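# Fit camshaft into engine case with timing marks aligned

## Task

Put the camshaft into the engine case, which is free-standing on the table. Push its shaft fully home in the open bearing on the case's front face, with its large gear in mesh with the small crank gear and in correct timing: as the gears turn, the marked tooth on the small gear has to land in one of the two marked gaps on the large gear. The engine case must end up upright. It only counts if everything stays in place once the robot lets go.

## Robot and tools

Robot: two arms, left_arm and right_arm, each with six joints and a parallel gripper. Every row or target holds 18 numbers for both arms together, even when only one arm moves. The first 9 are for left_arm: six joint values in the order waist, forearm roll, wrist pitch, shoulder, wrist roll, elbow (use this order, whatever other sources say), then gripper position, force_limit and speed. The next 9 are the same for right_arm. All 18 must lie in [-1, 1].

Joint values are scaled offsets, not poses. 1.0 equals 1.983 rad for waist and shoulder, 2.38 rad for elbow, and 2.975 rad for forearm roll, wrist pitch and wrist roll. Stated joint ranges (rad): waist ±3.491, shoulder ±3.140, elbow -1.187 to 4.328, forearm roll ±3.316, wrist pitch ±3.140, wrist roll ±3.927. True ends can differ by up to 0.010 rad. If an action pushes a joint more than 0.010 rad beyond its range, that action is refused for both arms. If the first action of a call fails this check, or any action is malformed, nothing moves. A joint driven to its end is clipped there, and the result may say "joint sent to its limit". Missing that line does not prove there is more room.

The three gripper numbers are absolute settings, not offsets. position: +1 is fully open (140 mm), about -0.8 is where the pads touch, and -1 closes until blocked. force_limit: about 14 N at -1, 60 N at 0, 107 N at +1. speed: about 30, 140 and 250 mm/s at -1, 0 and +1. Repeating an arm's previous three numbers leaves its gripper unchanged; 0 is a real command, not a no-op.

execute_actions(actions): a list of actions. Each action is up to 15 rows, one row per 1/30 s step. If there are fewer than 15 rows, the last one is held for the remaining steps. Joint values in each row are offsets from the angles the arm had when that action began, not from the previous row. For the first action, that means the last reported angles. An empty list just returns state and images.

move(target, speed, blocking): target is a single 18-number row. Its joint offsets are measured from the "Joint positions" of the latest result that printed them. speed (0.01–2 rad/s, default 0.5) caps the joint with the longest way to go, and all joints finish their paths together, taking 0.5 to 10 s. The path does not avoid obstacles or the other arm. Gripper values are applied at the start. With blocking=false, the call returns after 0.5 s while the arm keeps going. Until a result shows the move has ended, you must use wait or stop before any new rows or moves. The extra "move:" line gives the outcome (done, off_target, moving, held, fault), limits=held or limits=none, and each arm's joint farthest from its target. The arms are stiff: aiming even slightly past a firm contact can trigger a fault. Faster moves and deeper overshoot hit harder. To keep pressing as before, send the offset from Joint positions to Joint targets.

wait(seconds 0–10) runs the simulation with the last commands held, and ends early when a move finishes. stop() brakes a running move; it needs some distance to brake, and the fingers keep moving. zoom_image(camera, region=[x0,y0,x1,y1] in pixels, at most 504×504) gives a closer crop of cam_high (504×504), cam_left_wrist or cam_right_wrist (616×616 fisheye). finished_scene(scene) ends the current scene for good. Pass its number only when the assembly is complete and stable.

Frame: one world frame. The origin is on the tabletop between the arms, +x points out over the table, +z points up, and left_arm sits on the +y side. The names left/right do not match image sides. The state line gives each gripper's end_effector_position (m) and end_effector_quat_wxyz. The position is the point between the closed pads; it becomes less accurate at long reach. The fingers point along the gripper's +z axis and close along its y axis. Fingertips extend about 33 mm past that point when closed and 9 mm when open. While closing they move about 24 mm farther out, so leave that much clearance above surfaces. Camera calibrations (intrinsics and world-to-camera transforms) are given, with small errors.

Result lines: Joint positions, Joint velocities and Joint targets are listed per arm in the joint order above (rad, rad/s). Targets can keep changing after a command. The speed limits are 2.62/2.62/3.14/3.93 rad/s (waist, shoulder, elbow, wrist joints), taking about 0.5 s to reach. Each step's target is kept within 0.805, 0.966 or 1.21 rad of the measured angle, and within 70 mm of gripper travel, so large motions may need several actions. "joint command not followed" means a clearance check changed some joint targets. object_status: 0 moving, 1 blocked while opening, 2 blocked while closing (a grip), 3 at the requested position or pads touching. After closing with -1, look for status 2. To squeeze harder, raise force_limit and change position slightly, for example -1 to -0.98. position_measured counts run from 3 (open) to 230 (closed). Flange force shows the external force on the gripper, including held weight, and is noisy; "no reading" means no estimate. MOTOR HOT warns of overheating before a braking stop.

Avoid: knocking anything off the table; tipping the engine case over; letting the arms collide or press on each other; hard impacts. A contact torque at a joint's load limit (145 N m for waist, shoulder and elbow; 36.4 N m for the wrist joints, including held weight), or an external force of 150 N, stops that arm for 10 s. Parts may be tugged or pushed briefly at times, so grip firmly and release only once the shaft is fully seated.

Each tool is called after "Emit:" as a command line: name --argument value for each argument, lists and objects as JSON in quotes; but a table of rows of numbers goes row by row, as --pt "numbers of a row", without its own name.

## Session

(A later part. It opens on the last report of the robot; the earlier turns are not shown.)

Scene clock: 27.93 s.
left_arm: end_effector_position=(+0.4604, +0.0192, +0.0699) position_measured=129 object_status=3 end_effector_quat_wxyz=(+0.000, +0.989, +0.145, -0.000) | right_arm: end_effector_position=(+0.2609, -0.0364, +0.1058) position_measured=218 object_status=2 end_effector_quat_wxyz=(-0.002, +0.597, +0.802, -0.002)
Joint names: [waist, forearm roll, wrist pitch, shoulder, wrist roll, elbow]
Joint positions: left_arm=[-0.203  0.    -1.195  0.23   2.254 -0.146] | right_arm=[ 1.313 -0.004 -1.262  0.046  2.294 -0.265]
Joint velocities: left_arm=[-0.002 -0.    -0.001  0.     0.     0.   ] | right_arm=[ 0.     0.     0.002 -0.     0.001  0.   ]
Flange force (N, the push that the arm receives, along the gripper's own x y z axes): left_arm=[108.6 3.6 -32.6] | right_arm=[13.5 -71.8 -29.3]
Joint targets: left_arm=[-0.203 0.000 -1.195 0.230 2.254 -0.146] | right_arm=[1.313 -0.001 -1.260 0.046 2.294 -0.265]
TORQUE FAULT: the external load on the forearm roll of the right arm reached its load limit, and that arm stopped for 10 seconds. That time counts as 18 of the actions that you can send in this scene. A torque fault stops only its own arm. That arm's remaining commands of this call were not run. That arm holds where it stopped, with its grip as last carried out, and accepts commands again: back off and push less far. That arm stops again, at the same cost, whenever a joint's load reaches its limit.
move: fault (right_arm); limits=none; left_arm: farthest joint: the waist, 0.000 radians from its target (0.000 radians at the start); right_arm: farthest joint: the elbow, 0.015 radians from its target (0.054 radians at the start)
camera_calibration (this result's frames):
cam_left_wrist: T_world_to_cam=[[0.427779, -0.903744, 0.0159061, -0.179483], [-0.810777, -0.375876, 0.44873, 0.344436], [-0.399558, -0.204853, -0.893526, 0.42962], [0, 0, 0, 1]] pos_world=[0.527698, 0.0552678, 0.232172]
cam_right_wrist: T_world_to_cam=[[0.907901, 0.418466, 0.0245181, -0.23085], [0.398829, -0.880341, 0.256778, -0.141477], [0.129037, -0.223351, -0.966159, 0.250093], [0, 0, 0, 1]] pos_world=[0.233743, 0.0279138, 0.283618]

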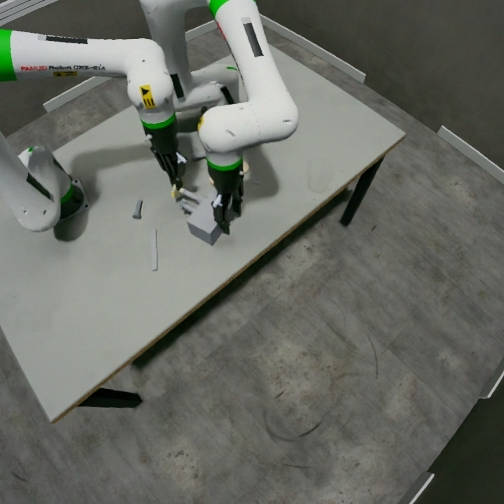

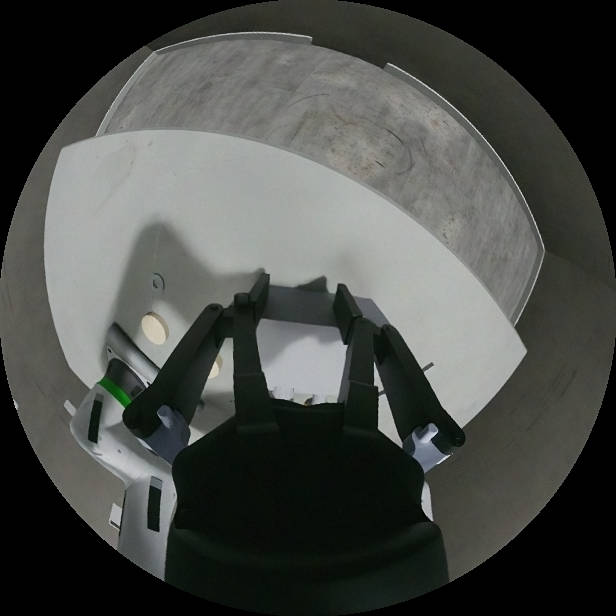

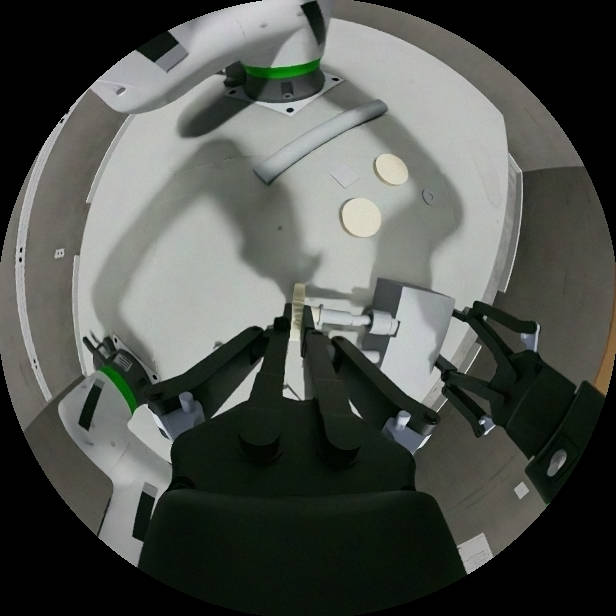

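Emit:
move --target '[0,0,0,0,0,0,0,0,0,0.0166,0.0013,0.0013,-0.0192,-0.0114,-0.0164,-1,0.3,-0.6]' --speed 0.04

Emit:
move --target '[0,0,0,0,0,0,0,0,0,-0.0047,0,-0.0033,0.0038,0.0031,0.0074,-1,0.3,-0.6]' --speed 0.02

Emit:
zoom_image --camera "cam_right_wrist" --region '[310,280,430,360]'

Emit:
zoom_image --camera "cam_high" --region '[150,170,230,230]'

Scene clock: 29.47 s.
left_arm: end_effector_position=(+0.4604, +0.0192, +0.0699) position_measured=129 object_status=3 end_effector_quat_wxyz=(+0.000, +0.989, +0.145, -0.000) | right_arm: end_effector_position=(+0.2453, -0.0408, +0.1063) position_measured=218 object_status=2 end_effector_quat_wxyz=(-0.000, +0.597, +0.802, +0.000)
Joint names: [waist, forearm roll, wrist pitch, shoulder, wrist roll, elbow]
Joint positions: left_arm=[-0.203  0.    -1.195  0.23   2.254 -0.146] | right_arm=[ 1.346 -0.    -1.258  0.008  2.26  -0.304]
Joint velocities: left_arm=[ 0.003 -0.001 -0.001  0.     0.     0.001] | right_arm=[ 0.001  0.    -0.001 -0.    -0.    -0.   ]
Flange force (N, the push that the arm receives, along the gripper's own x y z axes): left_arm=[2.5 -2.5 4.2] | right_arm=[0.7 3.1 -0.1]
Joint targets: left_arm=[-0.203 0.000 -1.195 0.230 2.254 -0.146] | right_arm=[1.346 -0.000 -1.258 0.008 2.260 -0.304]
move: done; limits=none; left_arm: farthest joint: the waist, 0.000 radians from its target (0.000 radians at the start); right_arm: farthest joint: the waist, 0.000 radians from its target (0.032 radians at the start)
camera_calibration (this result's frames):
cam_left_wrist: T_world_to_cam=[[0.427679, -0.903791, 0.0159045, -0.179436], [-0.810817, -0.375787, 0.448732, 0.344453], [-0.399583, -0.204809, -0.893525, 0.429629], [0, 0, 0, 1]] pos_world=[0.527702, 0.0552602, 0.232171]
cam_right_wrist: T_world_to_cam=[[0.907703, 0.418602, 0.0291194, -0.215315], [0.397816, -0.880552, 0.257626, -0.1391], [0.133484, -0.222264, -0.965806, 0.250538], [0, 0, 0, 1]] pos_world=[0.217335, 0.0233322, 0.284077]

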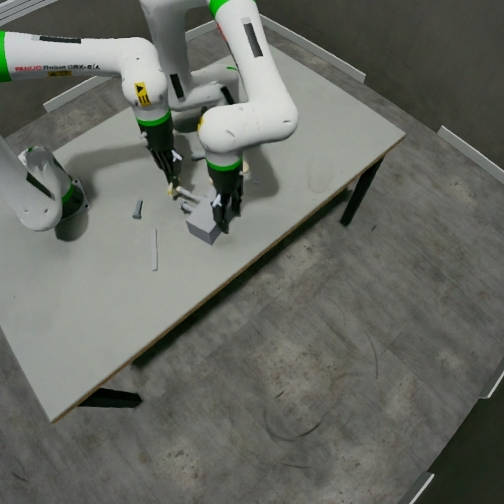

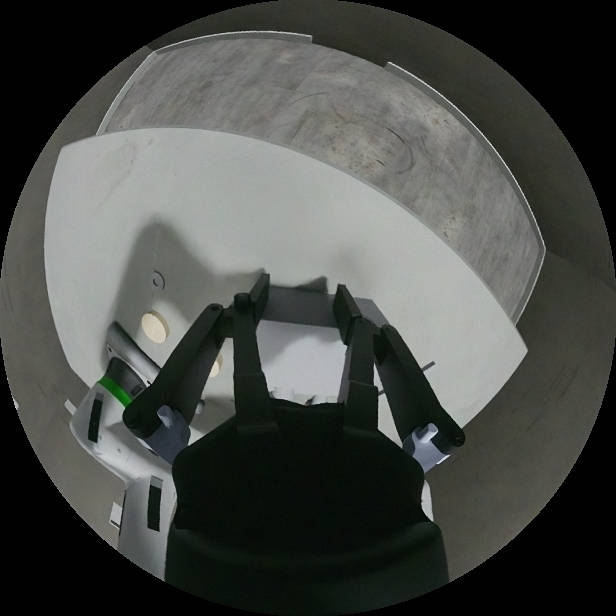

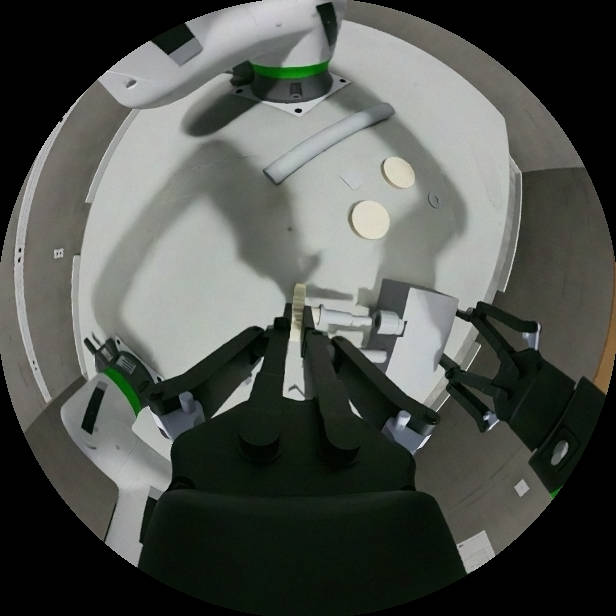

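Scene clock: 30.57 s.
left_arm: end_effector_position=(+0.4604, +0.0192, +0.0699) position_measured=129 object_status=3 end_effector_quat_wxyz=(+0.000, +0.989, +0.145, -0.000) | right_arm: end_effector_position=(+0.2501, -0.0393, +0.1104) position_measured=218 object_status=2 end_effector_quat_wxyz=(-0.000, +0.597, +0.802, +0.000)
Joint names: [waist, forearm roll, wrist pitch, shoulder, wrist roll, elbow]
Joint positions: left_arm=[-0.203  0.    -1.195  0.23   2.254 -0.146] | right_arm=[ 1.337 -0.    -1.268  0.016  2.269 -0.286]
Joint velocities: left_arm=[ 0.002  0.    -0.     0.001 -0.     0.001] | right_arm=[ 0.001 -0.001  0.    -0.    -0.001  0.   ]
Flange force (N, the push that the arm receives, along the gripper's own x y z axes): left_arm=[-2.8 -10.3 4.2] | right_arm=[0.9 1.8 -0.7]
Joint targets: left_arm=[-0.203 0.000 -1.195 0.230 2.254 -0.146] | right_arm=[1.337 -0.000 -1.268 0.016 2.269 -0.286]
move: done; limits=none; left_arm: farthest joint: the waist, 0.000 radians from its target (0.000 radians at the start); right_arm: farthest joint: the waist, 0.000 radians from its target (0.009 radians at the start)
camera_calibration (this result's frames):
cam_left_wrist: T_world_to_cam=[[0.427679, -0.903791, 0.0159046, -0.179436], [-0.810817, -0.375787, 0.448732, 0.344453], [-0.399583, -0.204809, -0.893525, 0.429629], [0, 0, 0, 1]] pos_world=[0.527702, 0.0552602, 0.232171]
cam_right_wrist: T_world_to_cam=[[0.907738, 0.418513, 0.0293156, -0.220494], [0.397708, -0.880648, 0.257464, -0.140716], [0.133569, -0.222051, -0.965843, 0.254168], [0, 0, 0, 1]] pos_world=[0.222165, 0.0247967, 0.28818]

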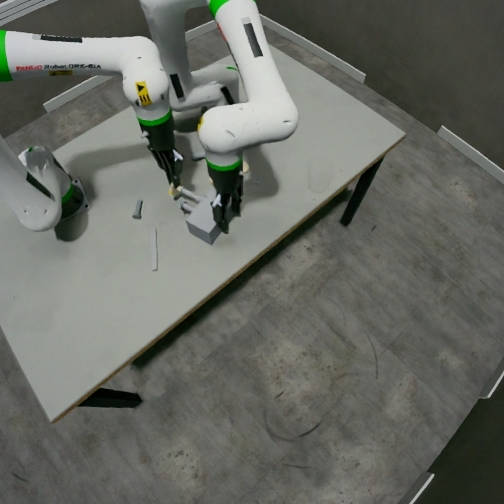

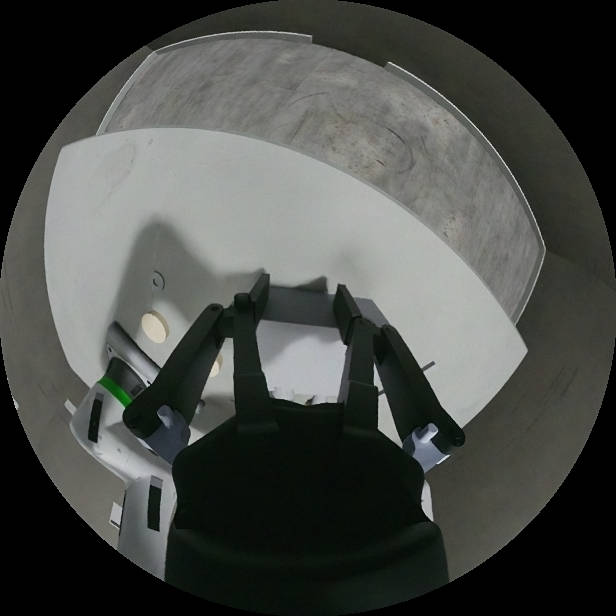

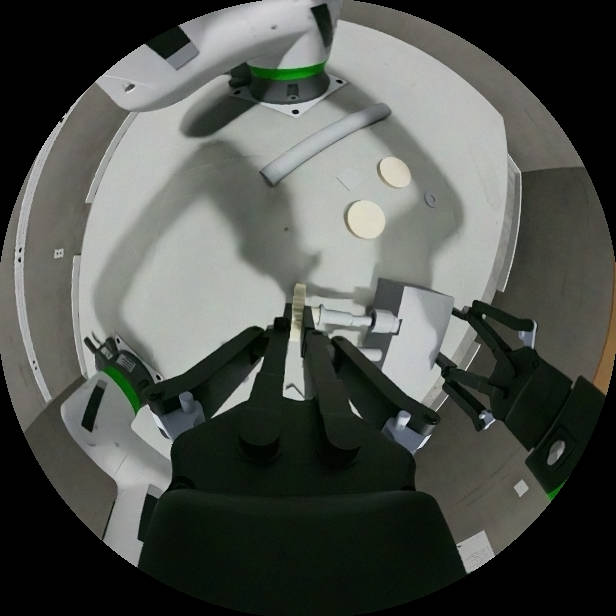

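Region (310, 280, 430, 360) of cam_right_wrist's 616x616 image, scaled by 4.200, with more detail than that image has.

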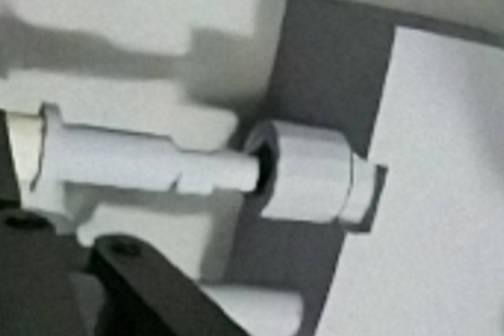

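Region (150, 170, 230, 230) of cam_high's 504x504 image, scaled by 6.300, with more detail than that image has; it fills the top 378 rows of this view, and the rest is white.

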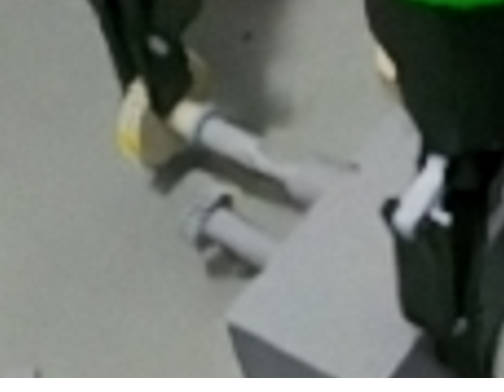

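Emit:
move --target '[0,0,0,0,0,0,0,0,0,-0.0036,0,-0.0001,0.0064,0.0024,0.0055,-1,0.3,-0.6]' --speed 0.012

Emit:
zoom_image --camera "cam_right_wrist" --region '[310,280,430,360]'

Scene clock: 32.07 s.
left_arm: end_effector_position=(+0.4604, +0.0192, +0.0699) position_measured=129 object_status=3 end_effector_quat_wxyz=(+0.000, +0.989, +0.145, -0.000) | right_arm: end_effector_position=(+0.2546, -0.0365, +0.1105) position_measured=218 object_status=2 end_effector_quat_wxyz=(-0.000, +0.597, +0.802, +0.000)
Joint names: [waist, forearm roll, wrist pitch, shoulder, wrist roll, elbow]
Joint positions: left_arm=[-0.203  0.    -1.195  0.23   2.254 -0.146] | right_arm=[ 1.33  -0.    -1.269  0.029  2.276 -0.273]
Joint velocities: left_arm=[-0.    -0.001 -0.    -0.    -0.    -0.   ] | right_arm=[ 0.     0.002 -0.001 -0.     0.     0.   ]
Flange force (N, the push that the arm receives, along the gripper's own x y z axes): left_arm=[-1.2 -6.3 5.0] | right_arm=[0.2 3.5 -0.2]
Joint targets: left_arm=[-0.203 0.000 -1.195 0.230 2.254 -0.146] | right_arm=[1.330 -0.000 -1.269 0.029 2.276 -0.273]
move: done; limits=none; left_arm: farthest joint: the waist, 0.000 radians from its target (0.000 radians at the start); right_arm: farthest joint: the waist, 0.000 radians from its target (0.007 radians at the start)
camera_calibration (this result's frames):
cam_left_wrist: T_world_to_cam=[[0.427679, -0.903791, 0.0159044, -0.179436], [-0.810817, -0.375787, 0.448732, 0.344453], [-0.399583, -0.204809, -0.893525, 0.429629], [0, 0, 0, 1]] pos_world=[0.527702, 0.0552602, 0.232171]
cam_right_wrist: T_world_to_cam=[[0.907736, 0.418511, 0.0293932, -0.22575], [0.397698, -0.880671, 0.257401, -0.140036], [0.133611, -0.221963, -0.965858, 0.25423], [0, 0, 0, 1]] pos_world=[0.226645, 0.0275829, 0.288231]

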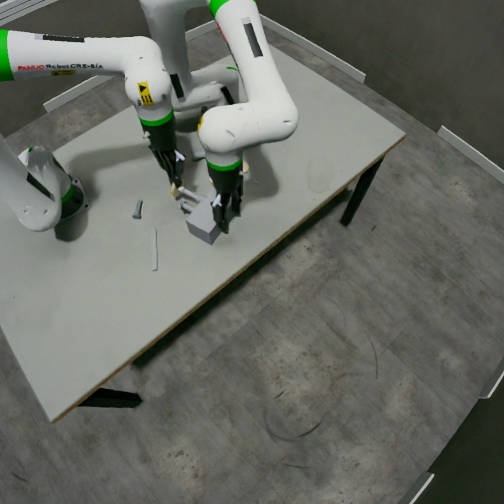

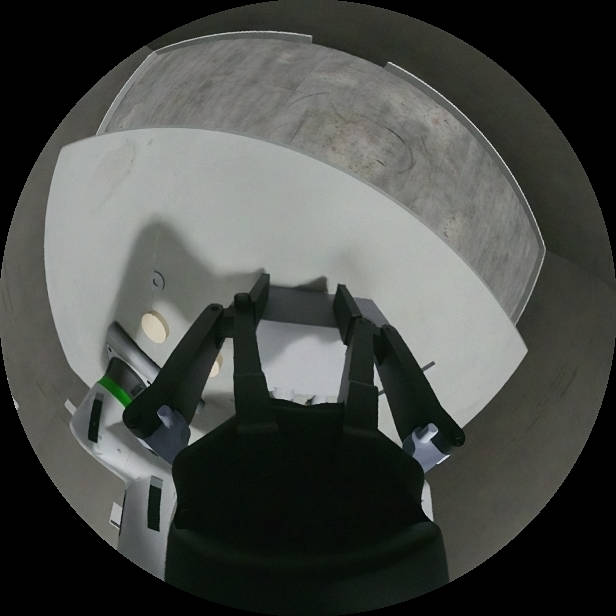

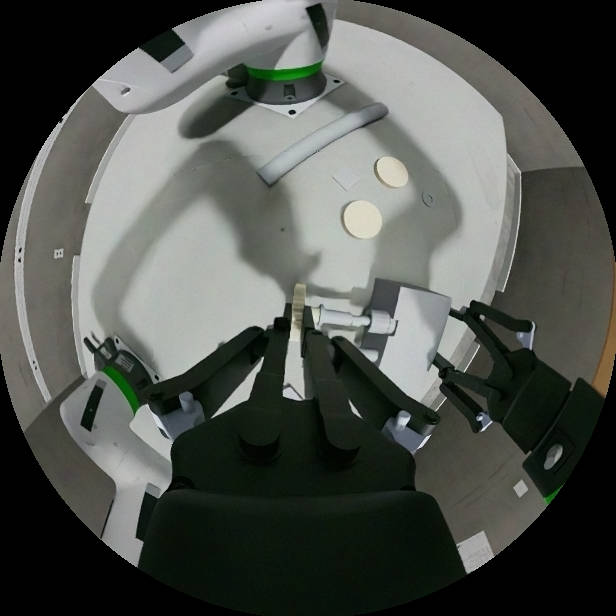

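Region (310, 280, 430, 360) of cam_right_wrist's 616x616 image, scaled by 4.200, with more detail than that image has.

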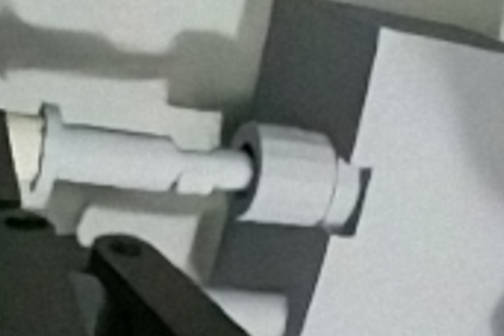

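Entering. 8 mm more (lobe arrives ~11 mm).

Emit:
move --target '[0,0,0,0,0,0,0,0,0,-0.0072,0,-0.0002,0.0085,0.0048,0.0074,-1,0.3,-0.6]' --speed 0.012

Emit:
zoom_image --camera "cam_right_wrist" --region '[310,280,430,360]'

Scene clock: 33.90 s.
left_arm: end_effector_position=(+0.4604, +0.0192, +0.0699) position_measured=129 object_status=3 end_effector_quat_wxyz=(+0.000, +0.989, +0.145, -0.000) | right_arm: end_effector_position=(+0.2623, -0.0342, +0.1105) position_measured=218 object_status=2 end_effector_quat_wxyz=(-0.000, +0.597, +0.802, +0.000)
Joint names: [waist, forearm roll, wrist pitch, shoulder, wrist roll, elbow]
Joint positions: left_arm=[-0.203  0.    -1.195  0.23   2.254 -0.146] | right_arm=[ 1.315 -0.    -1.269  0.045  2.29  -0.256]
Joint velocities: left_arm=[ 0.002 -0.     0.    -0.001  0.    -0.   ] | right_arm=[ 0.     0.    -0.002  0.     0.001  0.   ]
Flange force (N, the push that the arm receives, along the gripper's own x y z axes): left_arm=[-1.3 -6.5 7.1] | right_arm=[-0.6 1.2 -0.6]
Joint targets: left_arm=[-0.203 0.000 -1.195 0.230 2.254 -0.146] | right_arm=[1.315 -0.000 -1.269 0.045 2.290 -0.256]
move: done; limits=none; left_arm: farthest joint: the waist, 0.000 radians from its target (0.000 radians at the start); right_arm: farthest joint: the waist, 0.000 radians from its target (0.014 radians at the start)
camera_calibration (this result's frames):
cam_left_wrist: T_world_to_cam=[[0.427679, -0.903791, 0.0159045, -0.179436], [-0.810817, -0.375787, 0.448732, 0.344453], [-0.399583, -0.204809, -0.893525, 0.429629], [0, 0, 0, 1]] pos_world=[0.527702, 0.0552602, 0.232171]
cam_right_wrist: T_world_to_cam=[[0.907733, 0.418509, 0.0295208, -0.233681], [0.397681, -0.880707, 0.257302, -0.141096], [0.133682, -0.221822, -0.96588, 0.253747], [0, 0, 0, 1]] pos_world=[0.23431, 0.02982, 0.288292]

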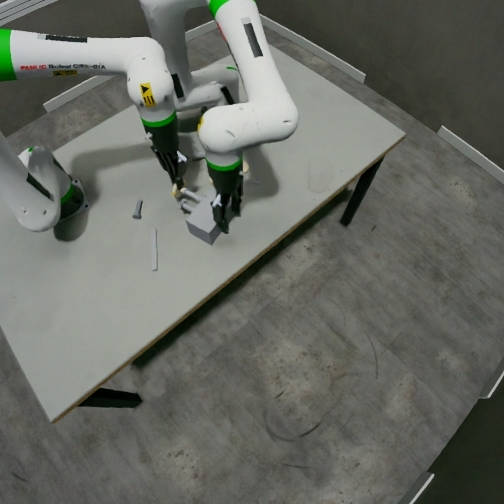

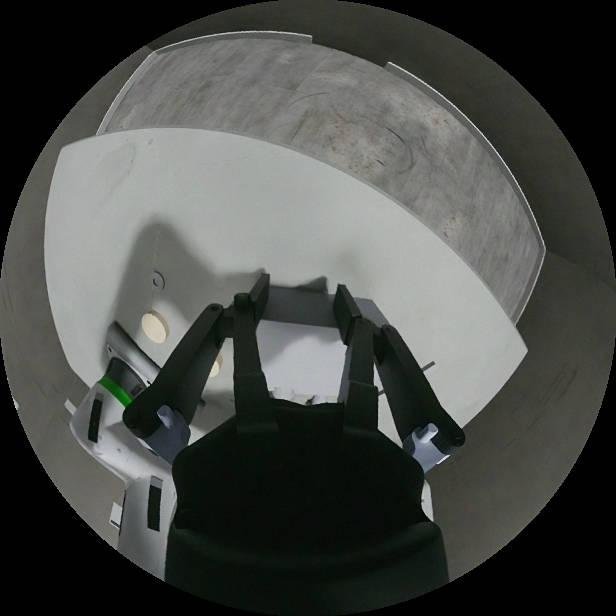

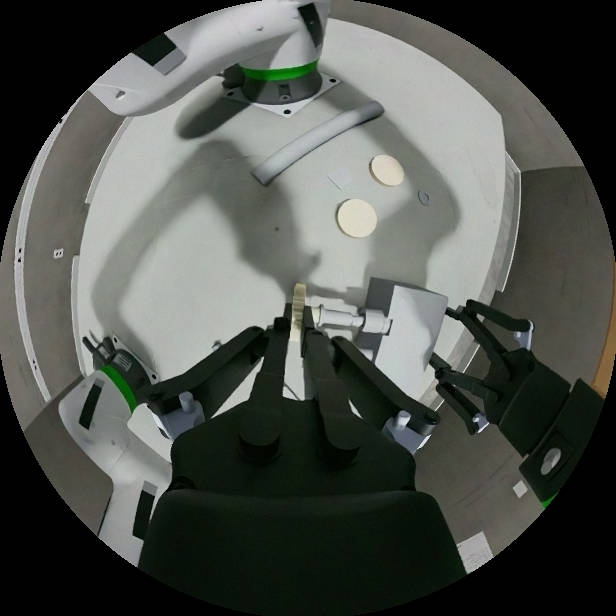

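Region (310, 280, 430, 360) of cam_right_wrist's 616x616 image, scaled by 4.200, with more detail than that image has.

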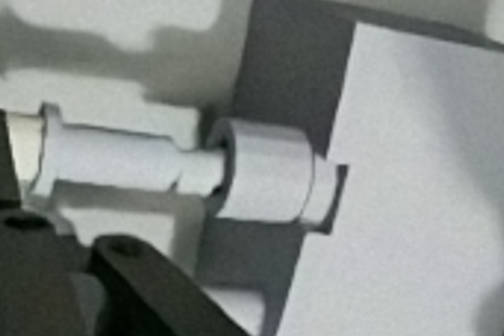

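Emit:
move --target '[0,0,0,0,0,0,0,0,0,-0.0048,0,-0.0002,0.0068,0.0032,0.006,-1,0.3,-0.6]' --speed 0.012

Scene clock: 36.53 s.
left_arm: end_effector_position=(+0.4604, +0.0192, +0.0699) position_measured=129 object_status=3 end_effector_quat_wxyz=(+0.000, +0.989, +0.145, -0.000) | right_arm: end_effector_position=(+0.2679, -0.0319, +0.1106) position_measured=218 object_status=2 end_effector_quat_wxyz=(-0.000, +0.597, +0.802, +0.000)
Joint names: [waist, forearm roll, wrist pitch, shoulder, wrist roll, elbow]
Joint positions: left_arm=[-0.203  0.    -1.195  0.23   2.254 -0.146] | right_arm=[ 1.306 -0.    -1.27   0.059  2.3   -0.241]
Joint velocities: left_arm=[ 0.001  0.     0.    -0.     0.    -0.   ] | right_arm=[ 0.    -0.001  0.     0.    -0.    -0.   ]
Flange force (N, the push that the arm receives, along the gripper's own x y z axes): left_arm=[-3.0 -7.7 4.2] | right_arm=[1.2 2.4 1.8]
Joint targets: left_arm=[-0.203 0.000 -1.195 0.230 2.254 -0.146] | right_arm=[1.306 -0.000 -1.270 0.059 2.300 -0.241]
move: done; limits=none; left_arm: farthest joint: the waist, 0.000 radians from its target (0.000 radians at the start); right_arm: farthest joint: the waist, 0.000 radians from its target (0.010 radians at the start)
camera_calibration (this result's frames):
cam_left_wrist: T_world_to_cam=[[0.427679, -0.903791, 0.0159045, -0.179436], [-0.810817, -0.375787, 0.448732, 0.344453], [-0.399583, -0.204809, -0.893525, 0.429629], [0, 0, 0, 1]] pos_world=[0.527702, 0.0552602, 0.232171]
cam_right_wrist: T_world_to_cam=[[0.907729, 0.418503, 0.0297133, -0.239773], [0.397653, -0.880764, 0.257151, -0.141261], [0.133789, -0.221608, -0.965914, 0.253532], [0, 0, 0, 1]] pos_world=[0.239903, 0.032113, 0.28834]

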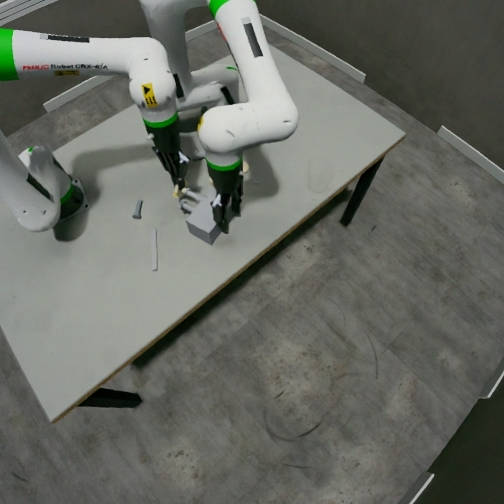

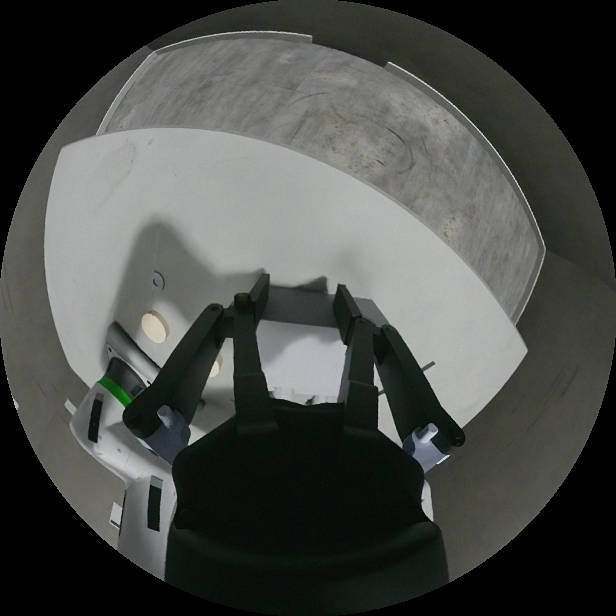

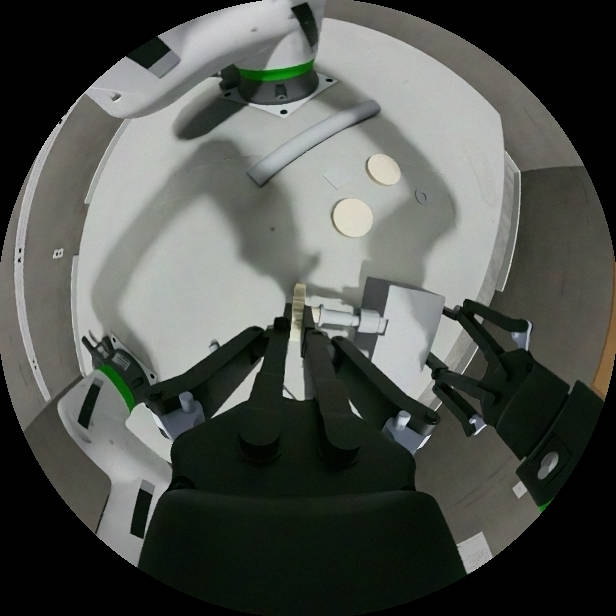

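Emit:
move --target '[0,0,0,0,0,0,0,0,0,-0.0071,0,-0.0004,0.0082,0.0047,0.0073,-1,0.3,-0.6]' --speed 0.012

Emit:
zoom_image --camera "cam_right_wrist" --region '[310,280,430,360]'

Scene clock: 38.33 s.
left_arm: end_effector_position=(+0.4604, +0.0192, +0.0699) position_measured=129 object_status=3 end_effector_quat_wxyz=(+0.000, +0.989, +0.145, -0.000) | right_arm: end_effector_position=(+0.2756, -0.0301, +0.1106) position_measured=218 object_status=2 end_effector_quat_wxyz=(-0.000, +0.597, +0.802, +0.000)
Joint names: [waist, forearm roll, wrist pitch, shoulder, wrist roll, elbow]
Joint positions: left_arm=[-0.203  0.    -1.195  0.23   2.254 -0.146] | right_arm=[ 1.292 -0.    -1.271  0.075  2.314 -0.224]
Joint velocities: left_arm=[ 0.002  0.    -0.001 -0.     0.    -0.001] | right_arm=[-0.    -0.001 -0.001 -0.    -0.    -0.   ]
Flange force (N, the push that the arm receives, along the gripper's own x y z axes): left_arm=[-0.1 -4.0 5.0] | right_arm=[4.9 1.4 3.8]
Joint targets: left_arm=[-0.203 0.000 -1.195 0.230 2.254 -0.146] | right_arm=[1.292 -0.000 -1.271 0.075 2.314 -0.224]
move: done; limits=none; left_arm: farthest joint: the waist, 0.000 radians from its target (0.000 radians at the start); right_arm: farthest joint: the waist, 0.000 radians from its target (0.014 radians at the start)
camera_calibration (this result's frames):
cam_left_wrist: T_world_to_cam=[[0.427679, -0.903791, 0.0159044, -0.179436], [-0.810817, -0.375787, 0.448732, 0.344453], [-0.399583, -0.204809, -0.893525, 0.429629], [0, 0, 0, 1]] pos_world=[0.527702, 0.0552603, 0.232171]
cam_right_wrist: T_world_to_cam=[[0.90777, 0.418419, 0.0296626, -0.247521], [0.397575, -0.880783, 0.257207, -0.142726], [0.133746, -0.221691, -0.965901, 0.252917], [0, 0, 0, 1]] pos_world=[0.24761, 0.0339269, 0.288345]

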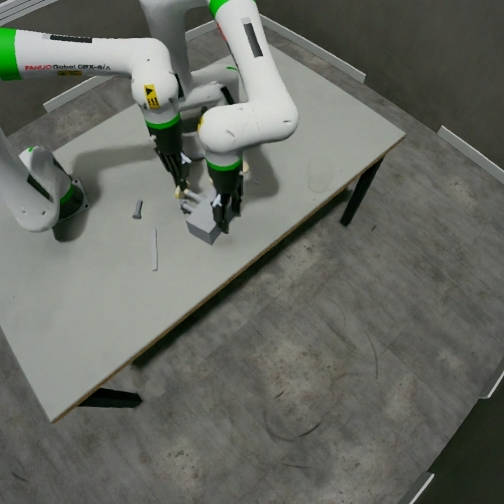

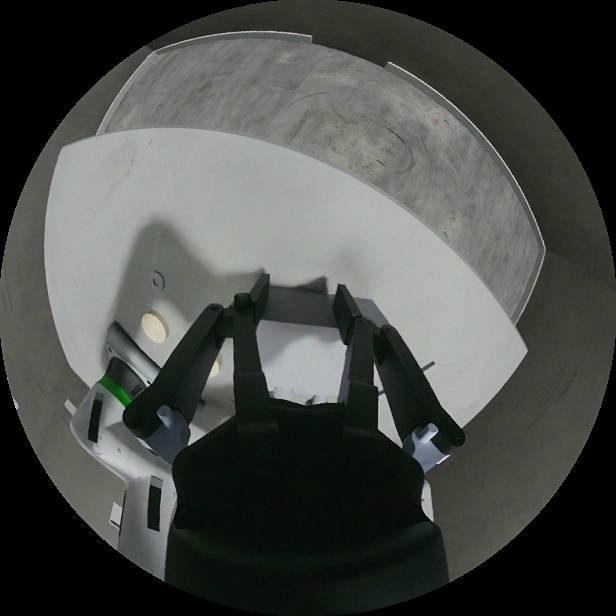

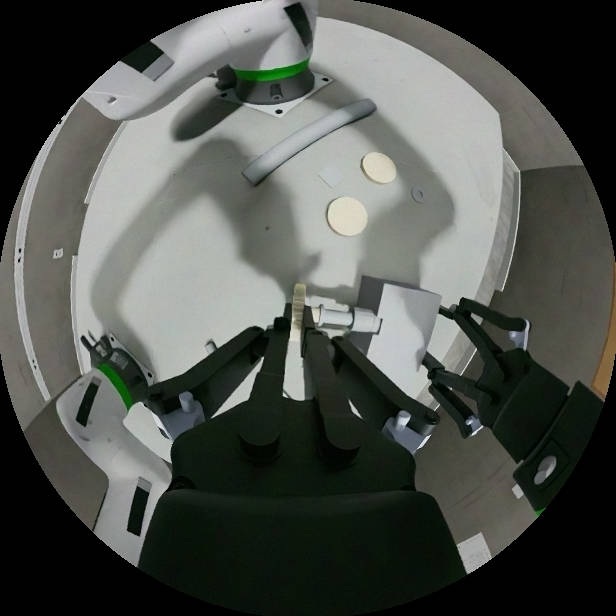

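Region (310, 280, 430, 360) of cam_right_wrist's 616x616 image, scaled by 4.200, with more detail than that image has.

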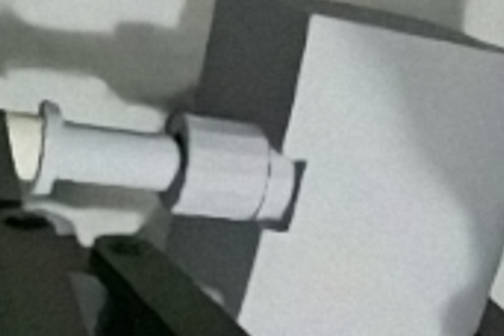

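Emit:
move --target '[0,0,0,0,0,0,0,0,0,-0.0029,0,0.0002,0.0048,0.002,0.0038,-1,0.3,-0.6]' --speed 0.01

Scene clock: 39.80 s.
left_arm: end_effector_position=(+0.4605, +0.0192, +0.0699) position_measured=129 object_status=3 end_effector_quat_wxyz=(+0.000, +0.989, +0.145, -0.000) | right_arm: end_effector_position=(+0.2793, -0.0284, +0.1101) position_measured=218 object_status=2 end_effector_quat_wxyz=(-0.000, +0.597, +0.802, +0.000)
Joint names: [waist, forearm roll, wrist pitch, shoulder, wrist roll, elbow]
Joint positions: left_arm=[-0.203  0.    -1.195  0.23   2.254 -0.146] | right_arm=[ 1.286 -0.    -1.27   0.085  2.32  -0.215]
Joint velocities: left_arm=[ 0.     0.     0.    -0.001  0.001 -0.002] | right_arm=[ 0.  0. -0. -0. -0. -0.]
Flange force (N, the push that the arm receives, along the gripper's own x y z axes): left_arm=[0.2 -4.9 3.9] | right_arm=[1.3 -1.5 4.5]
Joint targets: left_arm=[-0.203 0.000 -1.195 0.230 2.254 -0.146] | right_arm=[1.286 -0.000 -1.270 0.085 2.320 -0.215]
move: done; limits=none; left_arm: farthest joint: the waist, 0.000 radians from its target (0.000 radians at the start); right_arm: farthest joint: the waist, 0.000 radians from its target (0.006 radians at the start)
camera_calibration (this result's frames):
cam_left_wrist: T_world_to_cam=[[0.42768, -0.90379, 0.0159088, -0.179438], [-0.81082, -0.375787, 0.448726, 0.344457], [-0.399576, -0.20481, -0.893528, 0.429627], [0, 0, 0, 1]] pos_world=[0.527704, 0.0552608, 0.232172]
cam_right_wrist: T_world_to_cam=[[0.907684, 0.418598, 0.0297556, -0.251519], [0.397738, -0.880729, 0.257139, -0.142604], [0.133845, -0.221566, -0.965916, 0.252287], [0, 0, 0, 1]] pos_world=[0.251251, 0.0355881, 0.287841]

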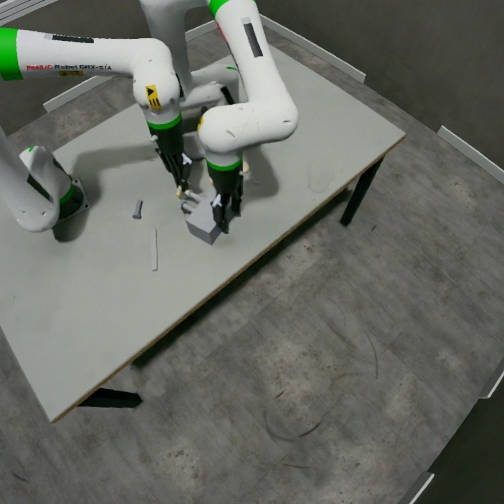

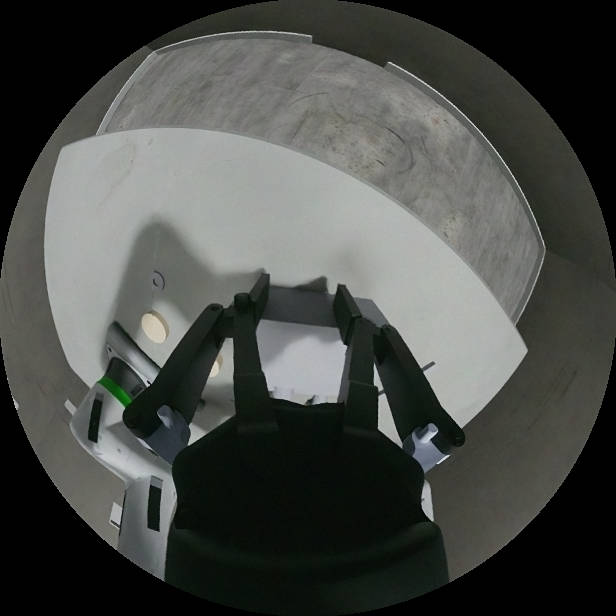

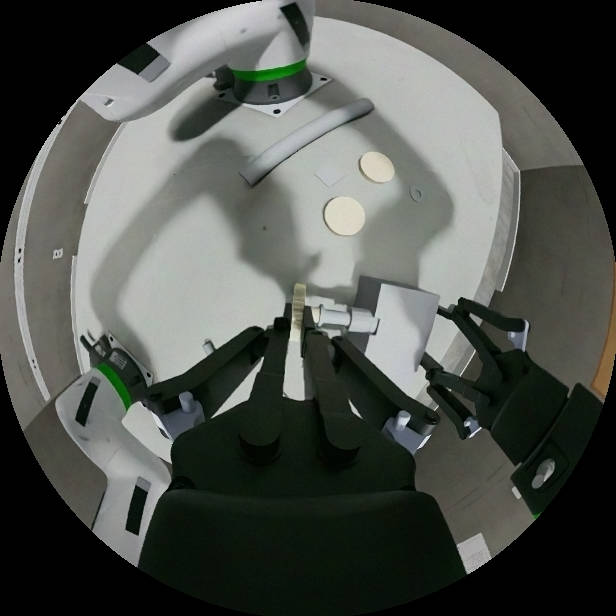

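Emit:
move --target '[0,0,0,0,0,0,0,0,0,-0.0041,0,0.0002,0.0056,0.0028,0.0044,-1,0.3,-0.6]' --speed 0.01

Scene clock: 41.30 s.
left_arm: end_effector_position=(+0.4605, +0.0192, +0.0699) position_measured=129 object_status=3 end_effector_quat_wxyz=(+0.000, +0.989, +0.145, -0.000) | right_arm: end_effector_position=(+0.2840, -0.0270, +0.1094) position_measured=218 object_status=2 end_effector_quat_wxyz=(-0.000, +0.597, +0.802, +0.000)
Joint names: [waist, forearm roll, wrist pitch, shoulder, wrist roll, elbow]
Joint positions: left_arm=[-0.203  0.    -1.195  0.23   2.254 -0.146] | right_arm=[ 1.278 -0.    -1.27   0.096  2.328 -0.204]
Joint velocities: left_arm=[ 0.    -0.001 -0.001 -0.001 -0.     0.002] | right_arm=[ 0.001 -0.002  0.001 -0.     0.    -0.   ]
Flange force (N, the push that the arm receives, along the gripper's own x y z axes): left_arm=[2.2 -5.1 5.1] | right_arm=[0.1 0.4 1.8]
Joint targets: left_arm=[-0.203 0.000 -1.195 0.230 2.254 -0.146] | right_arm=[1.278 -0.000 -1.270 0.096 2.328 -0.204]
move: done; limits=none; left_arm: farthest joint: the waist, 0.000 radians from its target (0.000 radians at the start); right_arm: farthest joint: the waist, 0.000 radians from its target (0.008 radians at the start)
camera_calibration (this result's frames):
cam_left_wrist: T_world_to_cam=[[0.427681, -0.90379, 0.0159178, -0.179441], [-0.810831, -0.37579, 0.448703, 0.344475], [-0.399551, -0.204808, -0.893539, 0.429623], [0, 0, 0, 1]] pos_world=[0.527711, 0.055264, 0.232175]
cam_right_wrist: T_world_to_cam=[[0.907602, 0.418778, 0.0297406, -0.256389], [0.397914, -0.880647, 0.25715, -0.143133], [0.13388, -0.221556, -0.965914, 0.251305], [0, 0, 0, 1]] pos_world=[0.256009, 0.0369987, 0.287171]

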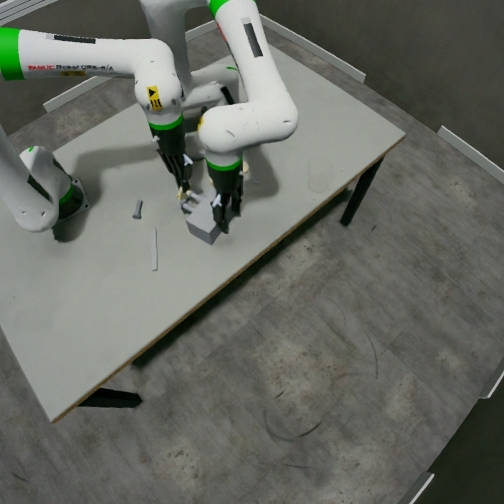

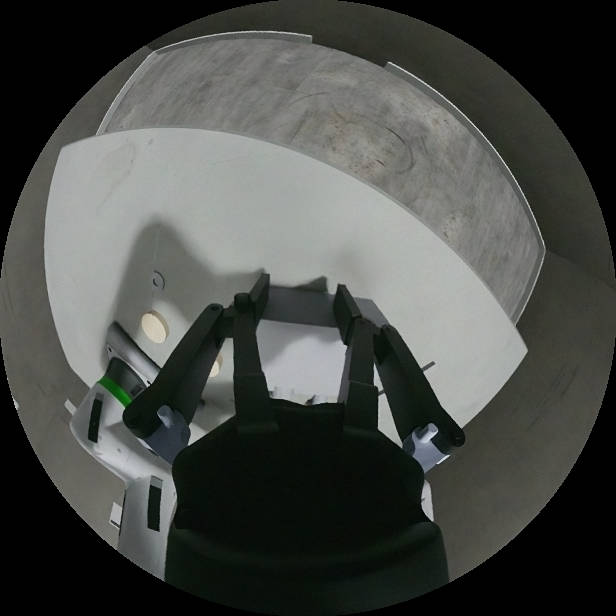

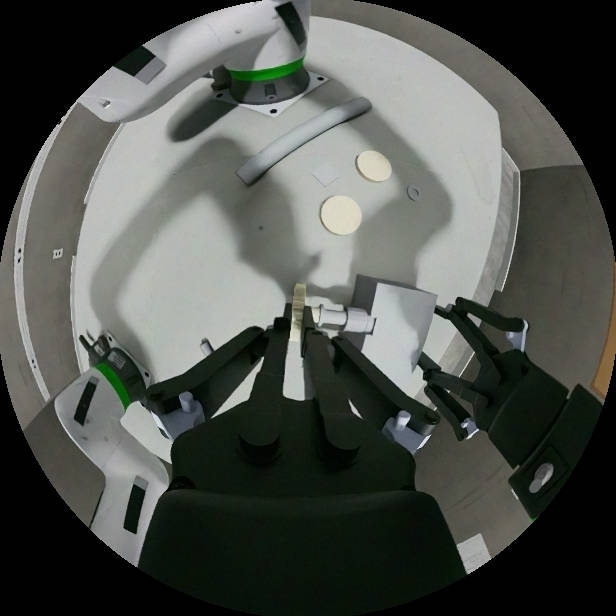

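Going well. ~25 left; 6 more.

Emit:
move --target '[0,0,0,0,0,0,0,0,0,-0.0049,0,-0.0003,0.0064,0.0032,0.0057,-1,0.3,-0.6]' --speed 0.01

Emit:
zoom_image --camera "cam_right_wrist" --region '[280,270,400,350]'

Scene clock: 42.97 s.
left_arm: end_effector_position=(+0.4605, +0.0192, +0.0699) position_measured=129 object_status=3 end_effector_quat_wxyz=(+0.000, +0.989, +0.145, -0.000) | right_arm: end_effector_position=(+0.2898, -0.0254, +0.1092) position_measured=218 object_status=2 end_effector_quat_wxyz=(-0.000, +0.597, +0.802, +0.000)
Joint names: [waist, forearm roll, wrist pitch, shoulder, wrist roll, elbow]
Joint positions: left_arm=[-0.203  0.    -1.195  0.23   2.254 -0.146] | right_arm=[ 1.268 -0.    -1.271  0.109  2.338 -0.191]
Joint velocities: left_arm=[-0.001  0.001  0.001 -0.001  0.    -0.002] | right_arm=[ 0.     0.001  0.001  0.    -0.     0.   ]
Flange force (N, the push that the arm receives, along the gripper's own x y z axes): left_arm=[3.4 -6.6 5.2] | right_arm=[4.0 3.5 -2.6]
Joint targets: left_arm=[-0.203 0.000 -1.195 0.230 2.254 -0.146] | right_arm=[1.268 -0.000 -1.271 0.109 2.338 -0.191]
move: done; limits=none; left_arm: farthest joint: the waist, 0.000 radians from its target (0.000 radians at the start); right_arm: farthest joint: the waist, 0.000 radians from its target (0.010 radians at the start)
camera_calibration (this result's frames):
cam_left_wrist: T_world_to_cam=[[0.427681, -0.90379, 0.0159177, -0.179441], [-0.810831, -0.37579, 0.448703, 0.344475], [-0.399552, -0.204808, -0.893539, 0.429623], [0, 0, 0, 1]] pos_world=[0.527711, 0.055264, 0.232175]
cam_right_wrist: T_world_to_cam=[[0.907683, 0.418602, 0.0297368, -0.26229], [0.397742, -0.88072, 0.257163, -0.14393], [0.133839, -0.221595, -0.96591, 0.250734], [0, 0, 0, 1]] pos_world=[0.261765, 0.0385943, 0.286999]

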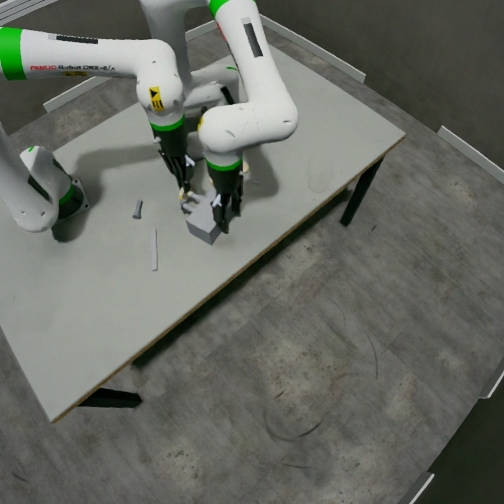

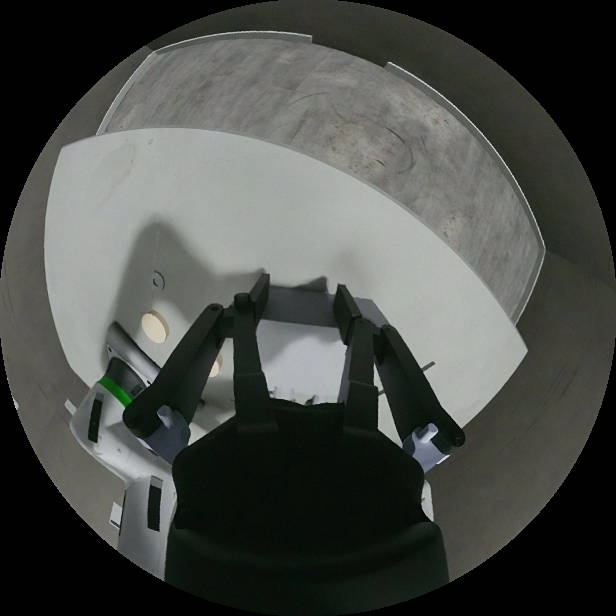

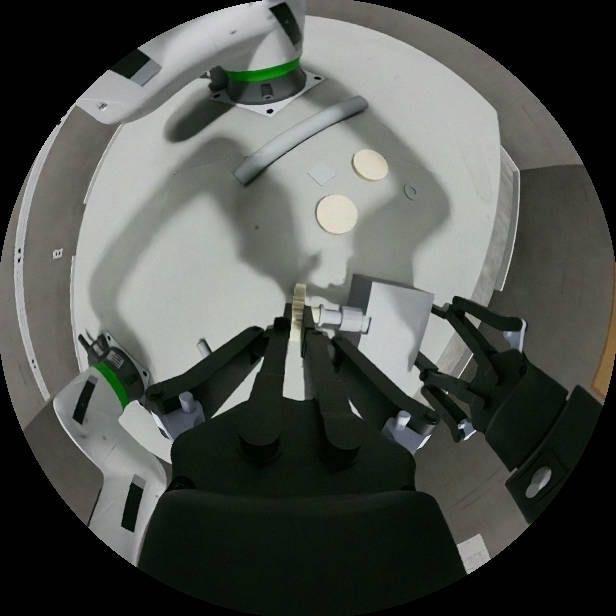

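Region (280, 270, 400, 350) of cam_right_wrist's 616x616 image, scaled by 4.200, with more detail than that image has.

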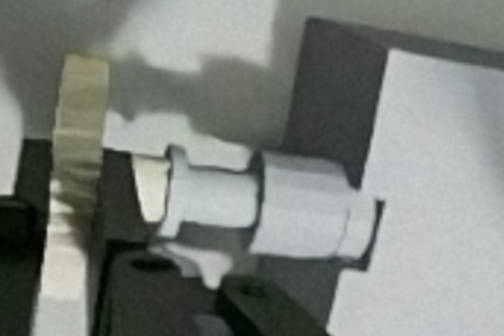

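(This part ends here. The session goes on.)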